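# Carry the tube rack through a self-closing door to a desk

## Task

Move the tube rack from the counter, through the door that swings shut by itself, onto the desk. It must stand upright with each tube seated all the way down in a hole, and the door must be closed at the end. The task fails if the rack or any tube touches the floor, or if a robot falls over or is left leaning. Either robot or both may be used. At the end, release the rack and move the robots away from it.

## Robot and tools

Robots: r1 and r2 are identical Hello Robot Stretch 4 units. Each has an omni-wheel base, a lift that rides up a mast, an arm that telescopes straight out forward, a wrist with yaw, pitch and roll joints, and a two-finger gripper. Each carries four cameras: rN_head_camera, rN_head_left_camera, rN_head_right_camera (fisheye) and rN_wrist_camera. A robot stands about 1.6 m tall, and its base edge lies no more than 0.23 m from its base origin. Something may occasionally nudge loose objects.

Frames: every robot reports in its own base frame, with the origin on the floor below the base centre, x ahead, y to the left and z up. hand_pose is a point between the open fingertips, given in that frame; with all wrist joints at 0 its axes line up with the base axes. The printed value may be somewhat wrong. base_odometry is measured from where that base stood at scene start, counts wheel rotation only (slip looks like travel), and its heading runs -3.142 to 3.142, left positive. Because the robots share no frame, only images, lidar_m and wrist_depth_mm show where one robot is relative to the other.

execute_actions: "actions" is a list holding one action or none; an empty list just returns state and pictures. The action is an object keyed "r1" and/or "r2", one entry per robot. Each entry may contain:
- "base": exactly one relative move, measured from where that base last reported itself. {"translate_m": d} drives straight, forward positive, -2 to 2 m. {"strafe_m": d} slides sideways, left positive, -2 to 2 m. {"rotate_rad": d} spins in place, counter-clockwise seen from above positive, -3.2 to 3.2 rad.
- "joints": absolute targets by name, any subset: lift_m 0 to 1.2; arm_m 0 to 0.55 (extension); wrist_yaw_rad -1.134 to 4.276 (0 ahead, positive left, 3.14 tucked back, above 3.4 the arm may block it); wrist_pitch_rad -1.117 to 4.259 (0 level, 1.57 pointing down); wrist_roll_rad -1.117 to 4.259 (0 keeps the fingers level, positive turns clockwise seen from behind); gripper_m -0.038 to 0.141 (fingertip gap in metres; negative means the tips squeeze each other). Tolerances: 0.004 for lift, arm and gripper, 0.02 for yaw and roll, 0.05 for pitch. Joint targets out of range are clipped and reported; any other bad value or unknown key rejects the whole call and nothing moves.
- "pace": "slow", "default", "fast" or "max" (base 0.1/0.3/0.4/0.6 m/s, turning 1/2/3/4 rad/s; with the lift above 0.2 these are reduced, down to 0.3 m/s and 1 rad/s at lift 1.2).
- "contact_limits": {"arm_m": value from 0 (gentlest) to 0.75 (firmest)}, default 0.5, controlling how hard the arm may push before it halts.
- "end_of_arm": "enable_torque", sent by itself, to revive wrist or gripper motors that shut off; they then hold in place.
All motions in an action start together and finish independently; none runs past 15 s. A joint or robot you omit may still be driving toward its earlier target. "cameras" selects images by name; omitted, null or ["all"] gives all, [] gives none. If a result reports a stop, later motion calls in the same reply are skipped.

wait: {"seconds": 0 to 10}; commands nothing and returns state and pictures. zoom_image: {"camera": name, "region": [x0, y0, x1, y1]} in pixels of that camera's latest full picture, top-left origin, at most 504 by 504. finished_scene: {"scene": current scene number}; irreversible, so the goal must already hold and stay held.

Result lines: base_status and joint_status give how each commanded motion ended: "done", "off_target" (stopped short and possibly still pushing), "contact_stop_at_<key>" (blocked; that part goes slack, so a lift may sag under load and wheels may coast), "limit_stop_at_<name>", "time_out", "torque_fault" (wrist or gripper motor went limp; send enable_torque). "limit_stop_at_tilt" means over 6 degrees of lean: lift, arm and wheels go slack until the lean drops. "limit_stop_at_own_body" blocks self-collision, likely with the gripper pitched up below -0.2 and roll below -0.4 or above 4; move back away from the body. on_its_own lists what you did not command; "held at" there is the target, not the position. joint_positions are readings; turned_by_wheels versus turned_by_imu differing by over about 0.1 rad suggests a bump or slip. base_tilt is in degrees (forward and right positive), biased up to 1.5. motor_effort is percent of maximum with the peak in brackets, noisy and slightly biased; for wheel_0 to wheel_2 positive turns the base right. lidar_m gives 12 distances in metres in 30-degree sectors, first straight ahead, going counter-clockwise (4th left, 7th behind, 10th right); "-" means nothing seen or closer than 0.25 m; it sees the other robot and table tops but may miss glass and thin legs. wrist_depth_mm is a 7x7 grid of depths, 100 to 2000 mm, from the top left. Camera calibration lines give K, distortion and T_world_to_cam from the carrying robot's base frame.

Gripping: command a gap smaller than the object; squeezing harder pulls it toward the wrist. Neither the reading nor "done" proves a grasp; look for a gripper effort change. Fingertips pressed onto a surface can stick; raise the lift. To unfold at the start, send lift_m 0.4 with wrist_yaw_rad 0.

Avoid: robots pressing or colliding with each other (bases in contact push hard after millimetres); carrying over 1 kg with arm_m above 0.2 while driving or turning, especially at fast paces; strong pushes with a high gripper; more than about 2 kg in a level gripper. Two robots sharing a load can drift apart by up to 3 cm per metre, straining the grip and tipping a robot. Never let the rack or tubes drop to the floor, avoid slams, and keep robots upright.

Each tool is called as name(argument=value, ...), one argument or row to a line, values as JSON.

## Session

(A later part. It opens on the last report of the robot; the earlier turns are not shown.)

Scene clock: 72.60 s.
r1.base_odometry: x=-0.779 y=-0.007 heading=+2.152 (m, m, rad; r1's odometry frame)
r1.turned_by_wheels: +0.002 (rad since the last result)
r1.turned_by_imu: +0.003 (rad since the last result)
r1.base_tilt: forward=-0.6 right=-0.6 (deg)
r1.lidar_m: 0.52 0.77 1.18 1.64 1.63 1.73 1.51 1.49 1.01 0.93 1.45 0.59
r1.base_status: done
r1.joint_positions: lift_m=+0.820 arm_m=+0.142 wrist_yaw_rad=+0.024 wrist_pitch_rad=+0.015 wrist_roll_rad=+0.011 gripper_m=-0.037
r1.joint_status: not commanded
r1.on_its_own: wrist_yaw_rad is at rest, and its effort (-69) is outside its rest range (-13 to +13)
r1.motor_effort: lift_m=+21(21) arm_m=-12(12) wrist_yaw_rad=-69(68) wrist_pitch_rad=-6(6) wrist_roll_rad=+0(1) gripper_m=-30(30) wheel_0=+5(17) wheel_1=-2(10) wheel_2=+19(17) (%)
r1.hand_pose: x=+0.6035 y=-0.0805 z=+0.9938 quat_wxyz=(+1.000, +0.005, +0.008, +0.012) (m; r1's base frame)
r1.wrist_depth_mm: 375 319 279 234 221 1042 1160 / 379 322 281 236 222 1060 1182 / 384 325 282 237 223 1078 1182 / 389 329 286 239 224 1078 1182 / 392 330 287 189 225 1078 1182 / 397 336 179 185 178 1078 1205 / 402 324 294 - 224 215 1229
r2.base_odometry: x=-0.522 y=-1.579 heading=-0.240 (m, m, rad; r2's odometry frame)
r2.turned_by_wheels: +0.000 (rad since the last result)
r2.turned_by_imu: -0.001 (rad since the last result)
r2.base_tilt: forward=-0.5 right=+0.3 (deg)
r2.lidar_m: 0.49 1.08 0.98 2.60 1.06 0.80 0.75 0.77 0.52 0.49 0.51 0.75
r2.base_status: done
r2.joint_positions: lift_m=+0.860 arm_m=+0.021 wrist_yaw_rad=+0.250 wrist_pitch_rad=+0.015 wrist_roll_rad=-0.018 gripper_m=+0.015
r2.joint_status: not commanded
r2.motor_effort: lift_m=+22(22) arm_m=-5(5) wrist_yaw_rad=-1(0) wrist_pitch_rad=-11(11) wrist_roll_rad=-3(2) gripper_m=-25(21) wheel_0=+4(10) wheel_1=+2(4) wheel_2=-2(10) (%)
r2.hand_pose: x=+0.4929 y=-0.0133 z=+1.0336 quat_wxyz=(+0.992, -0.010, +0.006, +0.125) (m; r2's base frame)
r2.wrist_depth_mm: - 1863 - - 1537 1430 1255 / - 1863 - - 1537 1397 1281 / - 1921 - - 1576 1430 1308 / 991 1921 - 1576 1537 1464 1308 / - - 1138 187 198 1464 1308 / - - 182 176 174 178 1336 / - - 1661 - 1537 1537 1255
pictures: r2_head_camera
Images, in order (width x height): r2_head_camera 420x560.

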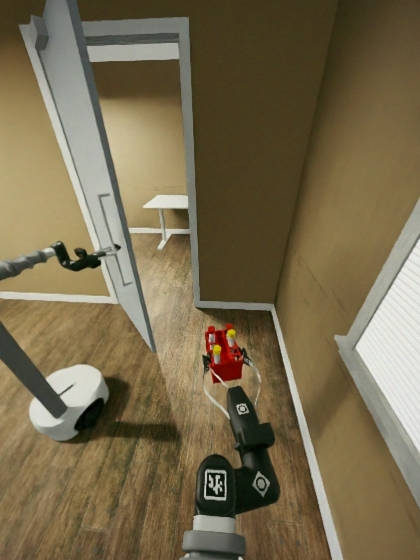

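execute_actions(
  actions=[
    {"r1":{"base":{"strafe_m":0.05},"joints":{"arm_m":0.125},"pace":"slow"},"r2":{"base":{"translate_m":0.45}}},
  ],
  cameras=[],
)

execute_actions(
  actions=[
    {"r1":{"base":{"strafe_m":0.04},"joints":{"arm_m":0.065},"pace":"slow"},"r2":{"base":{"rotate_rad":0.5},"pace":"slow"}},
  ],
  cameras=[],
)

execute_actions(
  actions=[
    {"r1":{"base":{"strafe_m":0.04},"joints":{"arm_m":0.01},"pace":"slow"}},
  ],
  cameras=["r2_head_camera"],
)

Scene clock: 83.03 s.
r1.base_odometry: x=-0.821 y=-0.034 heading=+2.150 (m, m, rad; r1's odometry frame)
r1.turned_by_wheels: -0.002 (rad since the last result)
r1.turned_by_imu: -0.002 (rad since the last result)
r1.base_tilt: forward=-0.6 right=-0.6 (deg)
r1.lidar_m: 0.52 0.75 1.13 1.62 1.56 1.71 1.53 1.50 1.58 0.84 0.91 0.57
r1.base_status: done
r1.joint_positions: lift_m=+0.820 arm_m=+0.127 wrist_yaw_rad=-0.015 wrist_pitch_rad=+0.015 wrist_roll_rad=+0.011 gripper_m=-0.037
r1.joint_status: all done
r1.on_its_own: wrist_yaw_rad is at rest, and its effort (+45) is outside its rest range (-13 to +13)
r1.motor_effort: lift_m=+21(20) arm_m=-10(17) wrist_yaw_rad=+45(68) wrist_pitch_rad=-5(6) wrist_roll_rad=+0(1) gripper_m=-22(30) wheel_0=-19(20) wheel_1=-5(6) wheel_2=-4(16) (%)
r1.hand_pose: x=+0.5849 y=-0.0917 z=+0.9938 quat_wxyz=(+1.000, +0.005, +0.007, -0.008) (m; r1's base frame)
r1.wrist_depth_mm: 366 317 279 249 226 214 1229 / 366 319 281 251 228 215 1255 / 370 322 283 254 228 216 1229 / 375 325 285 255 229 218 1255 / 377 327 287 244 229 219 1255 / 382 329 277 181 178 220 1255 / 387 332 291 - 230 219 1281
r2.base_odometry: x=-0.085 y=-1.686 heading=-0.240 (m, m, rad; r2's odometry frame)
r2.turned_by_wheels: +0.000 (rad since the last result)
r2.turned_by_imu: -0.002 (rad since the last result)
r2.base_tilt: forward=-0.5 right=+0.2 (deg)
r2.lidar_m: 0.51 0.96 0.85 0.85 1.72 1.24 1.19 0.69 0.52 0.50 0.53 0.81
r2.base_status: done
r2.joint_positions: lift_m=+0.860 arm_m=+0.021 wrist_yaw_rad=+0.250 wrist_pitch_rad=+0.015 wrist_roll_rad=-0.018 gripper_m=+0.015
r2.joint_status: not commanded
r2.motor_effort: lift_m=+22(22) arm_m=-5(4) wrist_yaw_rad=-2(2) wrist_pitch_rad=-12(11) wrist_roll_rad=-2(2) gripper_m=-21(20) wheel_0=+3(8) wheel_1=+1(7) wheel_2=-1(13) (%)
r2.hand_pose: x=+0.4928 y=-0.0133 z=+1.0336 quat_wxyz=(+0.992, -0.010, +0.006, +0.125) (m; r2's base frame)
r2.wrist_depth_mm: 676 - - 1138 1098 1025 960 / 715 - - 1138 1078 1025 946 / 715 - - 1182 1098 1025 991 / 831 - - 1182 1078 1042 991 / 707 - - 187 198 1042 991 / 732 1098 181 175 174 178 991 / 715 1576 - - 1118 1078 1008
pictures: none
No camera images: the call's "cameras" was empty. Leave "cameras" out to get every camera's image.

Scene clock: 84.87 s.
r1.base_odometry: x=-0.854 y=-0.055 heading=+2.148 (m, m, rad; r1's odometry frame)
r1.turned_by_wheels: -0.002 (rad since the last result)
r1.turned_by_imu: -0.007 (rad since the last result)
r1.base_tilt: forward=-0.6 right=-0.6 (deg)
r1.lidar_m: 0.48 0.73 1.13 1.56 1.53 1.65 1.56 1.52 1.62 0.86 0.73 0.51
r1.base_status: done
r1.joint_positions: lift_m=+0.820 arm_m=+0.067 wrist_yaw_rad=-0.009 wrist_pitch_rad=+0.015 wrist_roll_rad=+0.011 gripper_m=-0.037
r1.joint_status: all done
r1.on_its_own: wrist_yaw_rad is at rest, and its effort (+27) is outside its rest range (-13 to +13)
r1.motor_effort: lift_m=+21(21) arm_m=-11(11) wrist_yaw_rad=+27(59) wrist_pitch_rad=-5(6) wrist_roll_rad=-1(0) gripper_m=-27(22) wheel_0=-14(25) wheel_1=-5(4) wheel_2=-3(4) (%)
r1.hand_pose: x=+0.5255 y=-0.0901 z=+0.9938 quat_wxyz=(+1.000, +0.005, +0.007, -0.005) (m; r1's base frame)
r1.wrist_depth_mm: 418 345 293 253 223 204 1281 / 424 347 296 255 224 208 1308 / 427 351 297 257 227 209 1308 / 436 355 298 259 228 211 1308 / 439 357 301 190 225 211 1308 / 445 362 180 180 178 206 1308 / 445 366 306 - 227 211 1308
r2.base_odometry: x=-0.085 y=-1.686 heading=+0.259 (m, m, rad; r2's odometry frame)
r2.turned_by_wheels: +0.499 (rad since the last result)
r2.turned_by_imu: +0.505 (rad since the last result)
r2.base_tilt: forward=-0.5 right=+0.3 (deg)
r2.lidar_m: 0.50 0.89 0.90 1.76 1.29 1.20 0.75 0.54 0.49 0.51 0.79 1.38
r2.base_status: done
r2.joint_positions: lift_m=+0.860 arm_m=+0.021 wrist_yaw_rad=+0.250 wrist_pitch_rad=+0.015 wrist_roll_rad=-0.018 gripper_m=+0.015
r2.joint_status: not commanded
r2.motor_effort: lift_m=+22(22) arm_m=-5(5) wrist_yaw_rad=-2(1) wrist_pitch_rad=-11(11) wrist_roll_rad=-2(2) gripper_m=-21(22) wheel_0=-5(5) wheel_1=-3(6) wheel_2=-4(7) (%)
r2.hand_pose: x=+0.4929 y=-0.0133 z=+1.0336 quat_wxyz=(+0.992, -0.010, +0.006, +0.125) (m; r2's base frame)
r2.wrist_depth_mm: - - - 1118 - - 931 / - - - 1118 - - 946 / - - - 1098 - - - / 778 - - 1098 - - - / - - 1983 187 198 - 991 / - - 181 175 174 177 960 / - - - - 1983 - 960
pictures: none
No camera images: the call's "cameras" was empty. Leave "cameras" out to get every camera's image.

Scene clock: 86.63 s.
r1.base_odometry: x=-0.888 y=-0.077 heading=+2.147 (m, m, rad; r1's odometry frame)
r1.turned_by_wheels: -0.001 (rad since the last result)
r1.turned_by_imu: -0.002 (rad since the last result)
r1.base_tilt: forward=-0.5 right=-0.6 (deg)
r1.lidar_m: 0.40 0.68 1.10 1.53 1.50 1.63 1.58 1.52 1.66 0.90 0.76 0.42
r1.base_status: done
r1.joint_positions: lift_m=+0.820 arm_m=+0.012 wrist_yaw_rad=-0.009 wrist_pitch_rad=+0.015 wrist_roll_rad=+0.011 gripper_m=-0.037
r1.joint_status: all done
r1.on_its_own: wrist_yaw_rad is at rest, and its effort (+27) is outside its rest range (-13 to +13)
r1.motor_effort: lift_m=+21(20) arm_m=-11(9) wrist_yaw_rad=+27(48) wrist_pitch_rad=-7(8) wrist_roll_rad=-1(1) gripper_m=-20(28) wheel_0=-13(17) wheel_1=-3(3) wheel_2=-3(5) (%)
r1.hand_pose: x=+0.4704 y=-0.0901 z=+0.9937 quat_wxyz=(+1.000, +0.005, +0.008, -0.005) (m; r1's base frame)
r1.wrist_depth_mm: 496 377 307 259 223 200 1336 / 500 384 312 260 224 201 1336 / 504 387 315 262 225 202 1366 / 517 389 314 264 227 202 1366 / 521 397 319 190 224 204 1336 / 521 399 180 180 179 197 1397 / 530 404 322 - 223 206 1336
r2.base_odometry: x=-0.085 y=-1.686 heading=+0.259 (m, m, rad; r2's odometry frame)
r2.turned_by_wheels: +0.000 (rad since the last result)
r2.turned_by_imu: +0.000 (rad since the last result)
r2.base_tilt: forward=-0.5 right=+0.3 (deg)
r2.lidar_m: 0.49 0.93 0.96 1.75 1.27 1.20 0.76 0.51 0.49 0.53 0.76 1.39
r2.base_status: not commanded
r2.joint_positions: lift_m=+0.860 arm_m=+0.021 wrist_yaw_rad=+0.250 wrist_pitch_rad=+0.015 wrist_roll_rad=-0.018 gripper_m=+0.015
r2.joint_status: not commanded
r2.motor_effort: lift_m=+22(22) arm_m=-4(4) wrist_yaw_rad=+0(1) wrist_pitch_rad=-11(11) wrist_roll_rad=-3(2) gripper_m=-19(24) wheel_0=-5(5) wheel_1=-3(3) wheel_2=-4(3) (%)
r2.hand_pose: x=+0.4929 y=-0.0133 z=+1.0336 quat_wxyz=(+0.992, -0.010, +0.006, +0.125) (m; r2's base frame)
r2.wrist_depth_mm: - - 854 1281 - - 917 / - - 820 1281 - - 931 / - - 809 1255 - - - / 820 - 778 1255 - - - / - - 768 187 197 - 976 / - - 181 176 174 178 960 / - - - - 1921 - 946
pictures: r2_head_camera
Images, in order (width x height): r2_head_camera 420x560.

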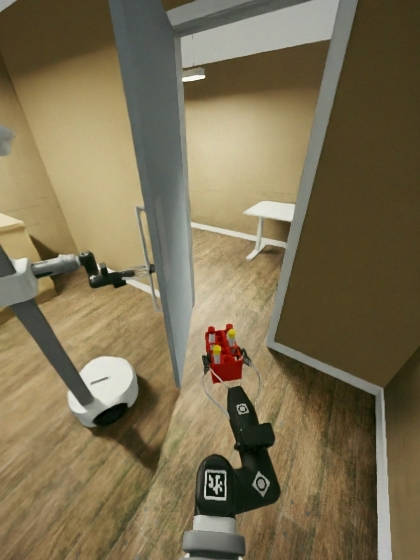

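execute_actions(
  actions=[
    {"r2":{"base":{"strafe_m":-0.06}}},
  ],
  cameras=[],
)

execute_actions(
  actions=[
    {"r2":{"base":{"translate_m":1.75}}},
  ],
  cameras=[],
)

execute_actions(
  actions=[
    {"r2":{"base":{"rotate_rad":-0.75},"pace":"slow"}},
  ],
  cameras=["r2_head_left_camera","r2_wrist_camera"],
)

Scene clock: 93.07 s.
r1.base_odometry: x=-0.888 y=-0.077 heading=+2.147 (m, m, rad; r1's odometry frame)
r1.turned_by_wheels: +0.000 (rad since the last result)
r1.turned_by_imu: +0.001 (rad since the last result)
r1.base_tilt: forward=-0.6 right=-0.5 (deg)
r1.lidar_m: 0.41 0.69 1.10 1.54 1.51 1.61 1.58 1.53 1.66 0.94 0.83 0.42
r1.base_status: not commanded
r1.joint_positions: lift_m=+0.820 arm_m=+0.012 wrist_yaw_rad=-0.009 wrist_pitch_rad=+0.015 wrist_roll_rad=+0.011 gripper_m=-0.037
r1.joint_status: not commanded
r1.on_its_own: wrist_yaw_rad is at rest, and its effort (+28) is outside its rest range (-13 to +13)
r1.motor_effort: lift_m=+21(21) arm_m=-11(11) wrist_yaw_rad=+28(27) wrist_pitch_rad=-7(7) wrist_roll_rad=-1(0) gripper_m=-24(26) wheel_0=-13(13) wheel_1=-3(3) wheel_2=-2(3) (%)
r1.hand_pose: x=+0.4704 y=-0.0901 z=+0.9937 quat_wxyz=(+1.000, +0.005, +0.008, -0.005) (m; r1's base frame)
r1.wrist_depth_mm: 492 377 307 258 223 200 1366 / 500 384 312 260 224 200 1336 / 508 389 314 263 225 202 1366 / 512 392 315 264 227 203 1336 / 521 392 317 190 224 204 1366 / 530 402 180 180 178 198 1366 / 539 404 324 - 225 206 1366
r2.base_odometry: x=-0.069 y=-1.743 heading=+0.260 (m, m, rad; r2's odometry frame)
r2.turned_by_wheels: +0.000 (rad since the last result)
r2.turned_by_imu: +0.000 (rad since the last result)
r2.base_tilt: forward=-0.6 right=+0.2 (deg)
r2.lidar_m: 0.51 0.96 0.97 1.78 1.30 1.24 0.66 0.48 0.44 0.44 0.72 1.35
r2.base_status: done
r2.joint_positions: lift_m=+0.860 arm_m=+0.021 wrist_yaw_rad=+0.250 wrist_pitch_rad=+0.015 wrist_roll_rad=-0.018 gripper_m=+0.015
r2.joint_status: not commanded
r2.motor_effort: lift_m=+22(22) arm_m=-5(5) wrist_yaw_rad=-1(1) wrist_pitch_rad=-11(11) wrist_roll_rad=-2(2) gripper_m=-21(21) wheel_0=+4(10) wheel_1=+0(8) wheel_2=+0(0) (%)
r2.hand_pose: x=+0.4928 y=-0.0134 z=+1.0336 quat_wxyz=(+0.992, -0.010, +0.006, +0.125) (m; r2's base frame)
r2.wrist_depth_mm: - - 842 1537 - - 891 / - - 842 1499 - - 904 / - - 842 1499 - - 931 / 842 - 798 1499 - - 917 / - - 759 188 198 - 931 / - - 181 175 174 178 946 / - - 798 - 1921 - 931
pictures: none
No camera images: the call's "cameras" was empty. Leave "cameras" out to get every camera's image.

Scene clock: 100.37 s.
r1.base_odometry: x=-0.888 y=-0.077 heading=+2.147 (m, m, rad; r1's odometry frame)
r1.turned_by_wheels: +0.000 (rad since the last result)
r1.turned_by_imu: +0.002 (rad since the last result)
r1.base_tilt: forward=-0.6 right=-0.5 (deg)
r1.lidar_m: 0.39 0.69 1.11 1.54 1.50 1.63 1.58 1.53 1.66 1.61 1.57 0.42
r1.base_status: not commanded
r1.joint_positions: lift_m=+0.820 arm_m=+0.012 wrist_yaw_rad=-0.009 wrist_pitch_rad=+0.015 wrist_roll_rad=+0.011 gripper_m=-0.037
r1.joint_status: not commanded
r1.on_its_own: wrist_yaw_rad is at rest, and its effort (+28) is outside its rest range (-13 to +13)
r1.motor_effort: lift_m=+21(21) arm_m=-11(11) wrist_yaw_rad=+28(26) wrist_pitch_rad=-7(7) wrist_roll_rad=+0(1) gripper_m=-26(20) wheel_0=-13(13) wheel_1=-3(3) wheel_2=-3(2) (%)
r1.hand_pose: x=+0.4704 y=-0.0901 z=+0.9937 quat_wxyz=(+1.000, +0.005, +0.008, -0.005) (m; r1's base frame)
r1.wrist_depth_mm: 492 379 309 259 224 199 1397 / 496 382 309 260 224 201 1336 / 504 392 314 262 225 202 1366 / 517 394 315 264 226 202 1366 / 521 394 319 190 224 203 1366 / 525 399 180 180 179 198 1366 / 525 402 324 - 224 206 1366
r2.base_odometry: x=+1.622 y=-1.294 heading=+0.260 (m, m, rad; r2's odometry frame)
r2.turned_by_wheels: +0.001 (rad since the last result)
r2.turned_by_imu: -0.006 (rad since the last result)
r2.base_tilt: forward=-0.6 right=+0.2 (deg)
r2.lidar_m: 0.49 2.51 0.35 0.32 0.35 0.45 1.90 0.54 0.48 1.39 1.26 1.20
r2.base_status: done
r2.joint_positions: lift_m=+0.860 arm_m=+0.021 wrist_yaw_rad=+0.250 wrist_pitch_rad=+0.015 wrist_roll_rad=-0.018 gripper_m=+0.015
r2.joint_status: not commanded
r2.motor_effort: lift_m=+22(22) arm_m=-5(5) wrist_yaw_rad=-2(1) wrist_pitch_rad=-11(11) wrist_roll_rad=-2(2) gripper_m=-20(23) wheel_0=+5(9) wheel_1=+3(6) wheel_2=-1(11) (%)
r2.hand_pose: x=+0.4929 y=-0.0133 z=+1.0336 quat_wxyz=(+0.992, -0.010, +0.006, +0.125) (m; r2's base frame)
r2.wrist_depth_mm: 1983 - - - 1863 1618 1430 / 1983 - - - - 1661 1464 / 1921 - - - 1983 1618 1499 / 1921 - - - 1921 1708 1464 / 1983 - - 188 198 1708 1430 / 1921 - 181 176 174 178 946 / 1921 - - - 1921 1708 1430
pictures: none
No camera images: the call's "cameras" was empty. Leave "cameras" out to get every camera's image.

Scene clock: 102.37 s.
r1.base_odometry: x=-0.888 y=-0.077 heading=+2.147 (m, m, rad; r1's odometry frame)
r1.turned_by_wheels: +0.000 (rad since the last result)
r1.turned_by_imu: +0.001 (rad since the last result)
r1.base_tilt: forward=-0.6 right=-0.5 (deg)
r1.lidar_m: 0.40 0.70 1.11 1.54 1.51 1.63 1.55 1.53 1.65 1.62 1.57 0.40
r1.base_status: not commanded
r1.joint_positions: lift_m=+0.820 arm_m=+0.012 wrist_yaw_rad=-0.009 wrist_pitch_rad=+0.015 wrist_roll_rad=+0.011 gripper_m=-0.037
r1.joint_status: not commanded
r1.on_its_own: wrist_yaw_rad is at rest, and its effort (+26) is outside its rest range (-13 to +13)
r1.motor_effort: lift_m=+21(21) arm_m=-11(11) wrist_yaw_rad=+26(26) wrist_pitch_rad=-6(7) wrist_roll_rad=+0(1) gripper_m=-23(28) wheel_0=-13(13) wheel_1=-3(3) wheel_2=-2(3) (%)
r1.hand_pose: x=+0.4704 y=-0.0901 z=+0.9937 quat_wxyz=(+1.000, +0.005, +0.008, -0.005) (m; r1's base frame)
r1.wrist_depth_mm: 492 379 307 258 223 199 1336 / 500 384 310 262 224 201 1366 / 504 387 314 262 225 202 1336 / 517 392 314 264 225 203 1397 / 521 394 317 190 224 204 1366 / 530 402 180 180 179 198 1366 / 535 402 325 - 224 206 1397
r2.base_odometry: x=+1.622 y=-1.294 heading=-0.489 (m, m, rad; r2's odometry frame)
r2.turned_by_wheels: -0.749 (rad since the last result)
r2.turned_by_imu: -0.758 (rad since the last result)
r2.base_tilt: forward=-0.6 right=+0.2 (deg)
r2.lidar_m: 0.50 1.22 2.35 2.40 0.34 0.32 0.39 0.72 1.53 0.49 1.35 1.41
r2.base_status: done
r2.joint_positions: lift_m=+0.860 arm_m=+0.021 wrist_yaw_rad=+0.250 wrist_pitch_rad=+0.015 wrist_roll_rad=-0.018 gripper_m=+0.015
r2.joint_status: not commanded
r2.motor_effort: lift_m=+22(22) arm_m=-5(5) wrist_yaw_rad=+1(1) wrist_pitch_rad=-11(11) wrist_roll_rad=-2(3) gripper_m=-20(22) wheel_0=+6(9) wheel_1=+3(4) wheel_2=+3(9) (%)
r2.hand_pose: x=+0.4928 y=-0.0134 z=+1.0336 quat_wxyz=(+0.992, -0.010, +0.006, +0.125) (m; r2's base frame)
r2.wrist_depth_mm: 1808 1756 1808 1708 1708 1708 1708 / 1808 1808 1808 1808 1756 1708 1661 / 1863 1863 1808 1756 1756 1756 1756 / 1921 1863 1808 1756 1756 1808 1661 / 1863 1863 1808 188 198 1708 1756 / 1921 1863 181 176 174 178 1138 / 1921 1863 1921 - 1756 1808 1537
pictures: r2_head_left_camera, r2_wrist_camera
camera_calibration (this result's frames):
r2_wrist_camera: T_world_to_cam=[[0.289219, -0.957251, -0.00475085, -0.140083], [-0.0575476, -0.0124327, -0.998265, 1.10756], [0.955532, 0.288991, -0.0586833, -0.180283], [0, 0, 0, 1]] pos_world=[0.276518, -0.0682246, 1.09439]
Images, in order (width x height): r2_head_left_camera 420x672, r2_wrist_camera 616x392.

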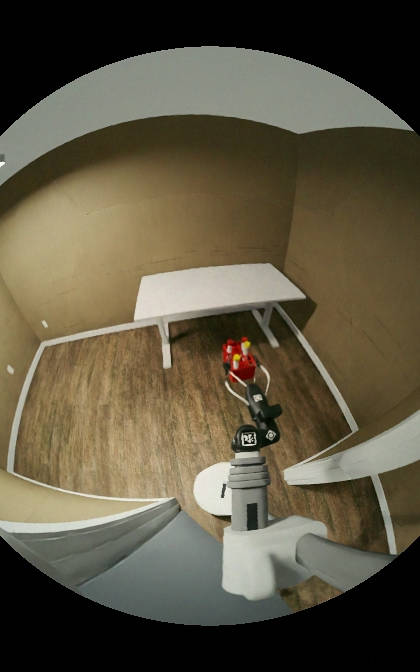

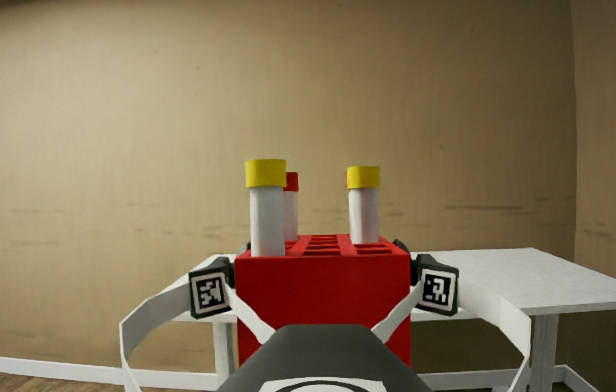

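execute_actions(
  actions=[
    {"r1":{"joints":{"gripper_m":0.13}},"r2":{"base":{"translate_m":0.78},"joints":{"lift_m":0.72,"arm_m":0.2}}},
  ],
  cameras=["r1_head_camera","r2_head_camera"],
)

Scene clock: 109.37 s.
r1.base_odometry: x=-0.888 y=-0.077 heading=+2.148 (m, m, rad; r1's odometry frame)
r1.turned_by_wheels: +0.001 (rad since the last result)
r1.turned_by_imu: +0.003 (rad since the last result)
r1.base_tilt: forward=-0.6 right=-0.6 (deg)
r1.lidar_m: 0.95 0.97 1.09 1.55 1.50 1.62 1.54 1.53 1.64 1.60 1.56 0.97
r1.base_status: not commanded
r1.joint_positions: lift_m=+0.820 arm_m=+0.011 wrist_yaw_rad=+0.000 wrist_pitch_rad=+0.015 wrist_roll_rad=+0.011 gripper_m=+0.130
r1.joint_status: all done
r1.motor_effort: lift_m=+21(21) arm_m=-6(11) wrist_yaw_rad=+1(44) wrist_pitch_rad=-6(7) wrist_roll_rad=+0(0) gripper_m=-1(24) wheel_0=-2(13) wheel_1=-1(3) wheel_2=-2(3) (%)
r1.hand_pose: x=+0.4704 y=-0.0875 z=+0.9937 quat_wxyz=(+1.000, +0.005, +0.008, +0.000) (m; r1's base frame)
r1.wrist_depth_mm: 691 699 723 741 778 1205 1336 / 699 699 732 750 768 1229 1336 / 707 715 732 759 768 1255 1308 / 699 723 741 768 778 1255 1397 / 707 723 750 768 788 1229 1366 / 715 732 750 768 788 1281 1366 / 715 732 759 - 809 1255 1366
r2.base_odometry: x=+2.311 y=-1.660 heading=-0.488 (m, m, rad; r2's odometry frame)
r2.turned_by_wheels: +0.001 (rad since the last result)
r2.turned_by_imu: -0.002 (rad since the last result)
r2.base_tilt: forward=-0.6 right=+0.2 (deg)
r2.lidar_m: 0.46 0.44 0.52 2.57 1.49 0.96 0.97 0.83 0.92 1.14 0.90 0.51
r2.base_status: done
r2.joint_positions: lift_m=+0.720 arm_m=+0.199 wrist_yaw_rad=+0.250 wrist_pitch_rad=+0.015 wrist_roll_rad=-0.018 gripper_m=+0.015
r2.joint_status: all done
r2.motor_effort: lift_m=+17(19) arm_m=+5(4) wrist_yaw_rad=-1(0) wrist_pitch_rad=-11(11) wrist_roll_rad=-3(2) gripper_m=-20(21) wheel_0=+5(8) wheel_1=+2(7) wheel_2=+0(11) (%)
r2.hand_pose: x=+0.6712 y=-0.0133 z=+0.8940 quat_wxyz=(+0.992, -0.010, +0.006, +0.125) (m; r2's base frame)
r2.wrist_depth_mm: 842 842 831 809 809 798 788 / 854 842 831 809 809 809 798 / 854 842 831 820 820 820 798 / 866 854 842 831 831 809 809 / 866 854 866 187 198 820 820 / 640 585 182 175 174 178 585 / 462 462 449 - 407 430 436
pictures: r1_head_camera, r2_head_camera
Images, in order (width x height): r1_head_camera 420x560, r2_head_camera 420x560.

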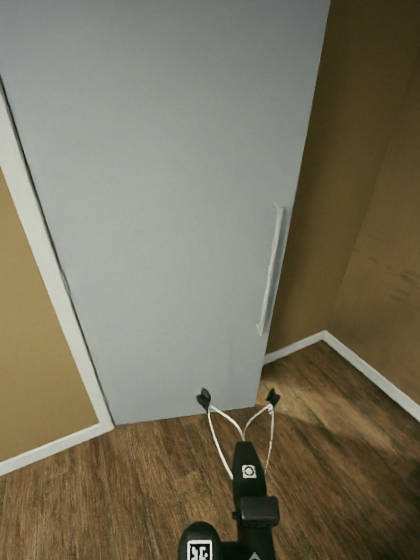

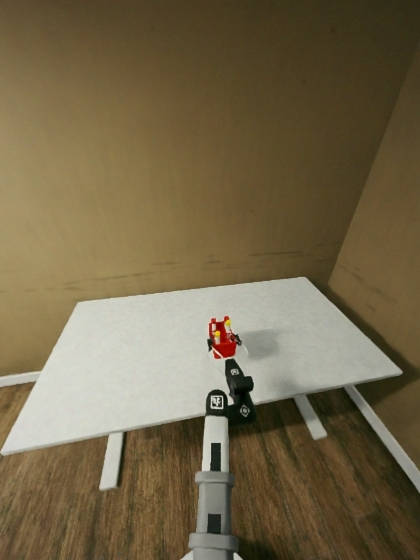

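Drop ≈0.112–0.115.

execute_actions(
  actions=[
    {"r2":{"joints":{"lift_m":0.609},"pace":"slow"}},
  ],
  cameras=[],
)

execute_actions(
  actions=[
    {"r2":{"joints":{"gripper_m":0.14}}},
  ],
  cameras=[],
)

execute_actions(
  actions=[
    {"r2":{"base":{"translate_m":-0.2},"joints":{"arm_m":0.01}}},
  ],
  cameras=["r2_wrist_camera","r1_head_camera"],
)

Scene clock: 116.03 s.
r1.base_odometry: x=-0.888 y=-0.077 heading=+2.148 (m, m, rad; r1's odometry frame)
r1.turned_by_wheels: +0.000 (rad since the last result)
r1.turned_by_imu: +0.002 (rad since the last result)
r1.base_tilt: forward=-0.6 right=-0.6 (deg)
r1.lidar_m: 1.03 1.01 1.11 1.54 1.49 1.62 1.58 1.53 1.65 1.60 1.56 1.36
r1.base_status: not commanded
r1.joint_positions: lift_m=+0.820 arm_m=+0.011 wrist_yaw_rad=+0.000 wrist_pitch_rad=+0.015 wrist_roll_rad=+0.011 gripper_m=+0.130
r1.joint_status: not commanded
r1.motor_effort: lift_m=+21(21) arm_m=-6(6) wrist_yaw_rad=+0(1) wrist_pitch_rad=-6(6) wrist_roll_rad=-1(2) gripper_m=-2(3) wheel_0=-2(2) wheel_1=-1(1) wheel_2=-2(2) (%)
r1.hand_pose: x=+0.4704 y=-0.0875 z=+0.9937 quat_wxyz=(+1.000, +0.005, +0.008, +0.000) (m; r1's base frame)
r1.wrist_depth_mm: 723 768 854 960 1060 1205 1336 / 715 778 854 931 1042 1229 1336 / 723 788 854 976 1078 1205 1336 / 723 788 878 976 1078 1255 1366 / 732 798 878 960 1098 1255 1366 / 732 768 878 960 1060 1229 1397 / 741 809 891 - 1118 1229 1366
r2.base_odometry: x=+2.311 y=-1.660 heading=-0.488 (m, m, rad; r2's odometry frame)
r2.turned_by_wheels: +0.000 (rad since the last result)
r2.turned_by_imu: +0.000 (rad since the last result)
r2.base_tilt: forward=-0.6 right=+0.3 (deg)
r2.lidar_m: 0.46 0.46 0.55 2.59 1.52 0.94 0.85 0.83 0.91 1.14 0.90 0.54
r2.base_status: not commanded
r2.joint_positions: lift_m=+0.609 arm_m=+0.199 wrist_yaw_rad=+0.250 wrist_pitch_rad=+0.014 wrist_roll_rad=-0.018 gripper_m=+0.015
r2.joint_status: all done
r2.motor_effort: lift_m=+16(16) arm_m=+5(5) wrist_yaw_rad=+0(2) wrist_pitch_rad=-6(12) wrist_roll_rad=-2(2) gripper_m=-22(20) wheel_0=+5(5) wheel_1=+2(2) wheel_2=+0(0) (%)
r2.hand_pose: x=+0.6712 y=-0.0133 z=+0.7835 quat_wxyz=(+0.992, -0.010, +0.006, +0.125) (m; r2's base frame)
r2.wrist_depth_mm: 831 842 820 809 798 798 788 / 842 842 842 820 809 798 798 / 854 842 842 831 809 809 809 / 866 866 854 831 820 820 809 / 609 615 530 187 198 544 525 / 336 312 181 176 174 177 307 / 244 240 236 - 215 226 -
pictures: none
No camera images: the call's "cameras" was empty. Leave "cameras" out to get every camera's image.

Scene clock: 118.27 s.
r1.base_odometry: x=-0.888 y=-0.077 heading=+2.148 (m, m, rad; r1's odometry frame)
r1.turned_by_wheels: +0.000 (rad since the last result)
r1.turned_by_imu: +0.001 (rad since the last result)
r1.base_tilt: forward=-0.6 right=-0.6 (deg)
r1.lidar_m: 1.04 1.02 1.09 1.55 1.49 1.64 1.56 1.53 1.64 1.61 1.55 1.37
r1.base_status: not commanded
r1.joint_positions: lift_m=+0.820 arm_m=+0.011 wrist_yaw_rad=+0.000 wrist_pitch_rad=+0.015 wrist_roll_rad=+0.011 gripper_m=+0.130
r1.joint_status: not commanded
r1.motor_effort: lift_m=+21(21) arm_m=-6(6) wrist_yaw_rad=+0(1) wrist_pitch_rad=-6(6) wrist_roll_rad=-1(1) gripper_m=+1(3) wheel_0=-2(2) wheel_1=-2(1) wheel_2=-2(2) (%)
r1.hand_pose: x=+0.4704 y=-0.0875 z=+0.9937 quat_wxyz=(+1.000, +0.005, +0.008, +0.000) (m; r1's base frame)
r1.wrist_depth_mm: 715 768 854 946 1042 1182 1336 / 715 778 854 960 1060 1205 1366 / 715 788 866 976 1078 1255 1336 / 723 798 866 946 1060 1255 1336 / 723 798 878 991 1098 1229 1336 / 741 778 854 960 1078 1255 1366 / 750 798 878 - 1138 1255 1397
r2.base_odometry: x=+2.311 y=-1.660 heading=-0.488 (m, m, rad; r2's odometry frame)
r2.turned_by_wheels: +0.000 (rad since the last result)
r2.turned_by_imu: +0.000 (rad since the last result)
r2.base_tilt: forward=-0.6 right=+0.3 (deg)
r2.lidar_m: 0.45 0.45 0.54 2.59 1.50 0.95 0.84 0.83 0.93 1.15 0.89 0.53
r2.base_status: not commanded
r2.joint_positions: lift_m=+0.609 arm_m=+0.199 wrist_yaw_rad=+0.250 wrist_pitch_rad=+0.014 wrist_roll_rad=-0.018 gripper_m=+0.140
r2.joint_status: all done
r2.motor_effort: lift_m=+16(16) arm_m=+4(5) wrist_yaw_rad=-1(1) wrist_pitch_rad=-8(8) wrist_roll_rad=-2(2) gripper_m=+2(22) wheel_0=+5(5) wheel_1=+2(2) wheel_2=+0(0) (%)
r2.hand_pose: x=+0.6712 y=-0.0133 z=+0.7834 quat_wxyz=(+0.992, -0.010, +0.006, +0.125) (m; r2's base frame)
r2.wrist_depth_mm: 831 842 820 809 798 788 778 / 854 842 831 831 820 798 788 / 854 854 842 831 820 798 798 / 878 854 854 842 820 820 809 / 609 609 597 202 436 473 521 / 336 312 206 194 193 277 307 / 244 234 252 - 229 225 -
pictures: none
No camera images: the call's "cameras" was empty. Leave "cameras" out to get every camera's image.

Scene clock: 120.33 s.
r1.base_odometry: x=-0.888 y=-0.077 heading=+2.148 (m, m, rad; r1's odometry frame)
r1.turned_by_wheels: +0.000 (rad since the last result)
r1.turned_by_imu: +0.001 (rad since the last result)
r1.base_tilt: forward=-0.6 right=-0.6 (deg)
r1.lidar_m: 1.04 1.01 1.11 1.54 1.50 1.64 1.55 1.53 1.65 1.59 1.57 1.37
r1.base_status: not commanded
r1.joint_positions: lift_m=+0.820 arm_m=+0.011 wrist_yaw_rad=+0.000 wrist_pitch_rad=+0.015 wrist_roll_rad=+0.011 gripper_m=+0.130
r1.joint_status: not commanded
r1.motor_effort: lift_m=+20(21) arm_m=-6(6) wrist_yaw_rad=+2(2) wrist_pitch_rad=-7(6) wrist_roll_rad=-1(1) gripper_m=-3(1) wheel_0=-2(2) wheel_1=-1(1) wheel_2=-2(2) (%)
r1.hand_pose: x=+0.4704 y=-0.0875 z=+0.9937 quat_wxyz=(+1.000, +0.005, +0.008, +0.000) (m; r1's base frame)
r1.wrist_depth_mm: 715 778 854 946 1042 1182 1308 / 715 778 842 946 1042 1205 1366 / 732 788 854 976 1098 1229 1336 / 732 798 878 976 1078 1255 1366 / 741 788 878 960 1078 1229 1366 / 741 778 854 960 1078 1229 1397 / 741 809 891 - 1118 1255 1397
r2.base_odometry: x=+2.134 y=-1.566 heading=-0.489 (m, m, rad; r2's odometry frame)
r2.turned_by_wheels: +0.000 (rad since the last result)
r2.turned_by_imu: +0.000 (rad since the last result)
r2.base_tilt: forward=-0.5 right=+0.2 (deg)
r2.lidar_m: 0.64 0.66 0.77 2.54 1.12 0.75 0.64 0.65 0.68 1.20 1.20 0.75
r2.base_status: done
r2.joint_positions: lift_m=+0.609 arm_m=+0.011 wrist_yaw_rad=+0.250 wrist_pitch_rad=+0.014 wrist_roll_rad=-0.018 gripper_m=+0.140
r2.joint_status: all done
r2.motor_effort: lift_m=+16(16) arm_m=-4(3) wrist_yaw_rad=-1(3) wrist_pitch_rad=-7(9) wrist_roll_rad=-2(3) gripper_m=-3(1) wheel_0=-4(10) wheel_1=-1(7) wheel_2=+0(10) (%)
r2.hand_pose: x=+0.4829 y=-0.0134 z=+0.7834 quat_wxyz=(+0.992, -0.010, +0.006, +0.125) (m; r2's base frame)
r2.wrist_depth_mm: 1205 1205 1205 1182 1160 1160 1138 / 1229 1229 1205 1205 1205 1160 1160 / 1229 1255 1229 1205 1182 1182 1160 / 1281 1255 1205 1229 654 1205 1182 / 615 621 615 603 569 477 530 / 1042 439 1255 421 1229 415 1205 / 1308 878 1281 - 1229 1229 1205
pictures: r1_head_camera, r2_wrist_camera
camera_calibration (this result's frames):
r2_wrist_camera: T_world_to_cam=[[0.28928, -0.957233, -0.00469392, -0.138441], [-0.05628, -0.0121126, -0.998342, 0.856725], [0.955589, 0.289065, -0.057377, -0.186481], [0, 0, 0, 1]] pos_world=[0.266464, -0.068238, 0.843954]
Images, in order (width x height): r1_head_camera 420x560, r2_wrist_camera 616x392.

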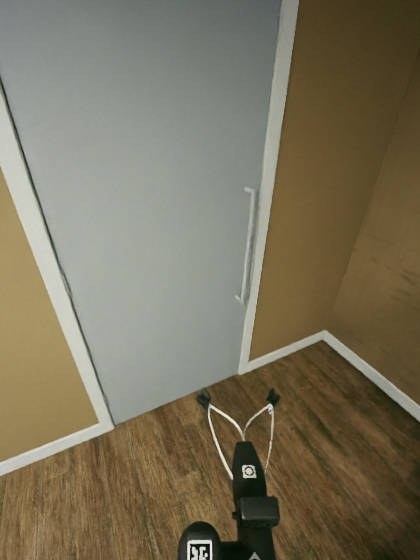

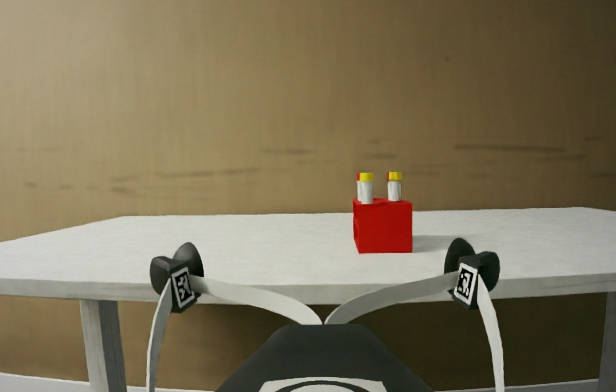

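finished_scene(
  scene=2,
)

The scene is finished: the task was done.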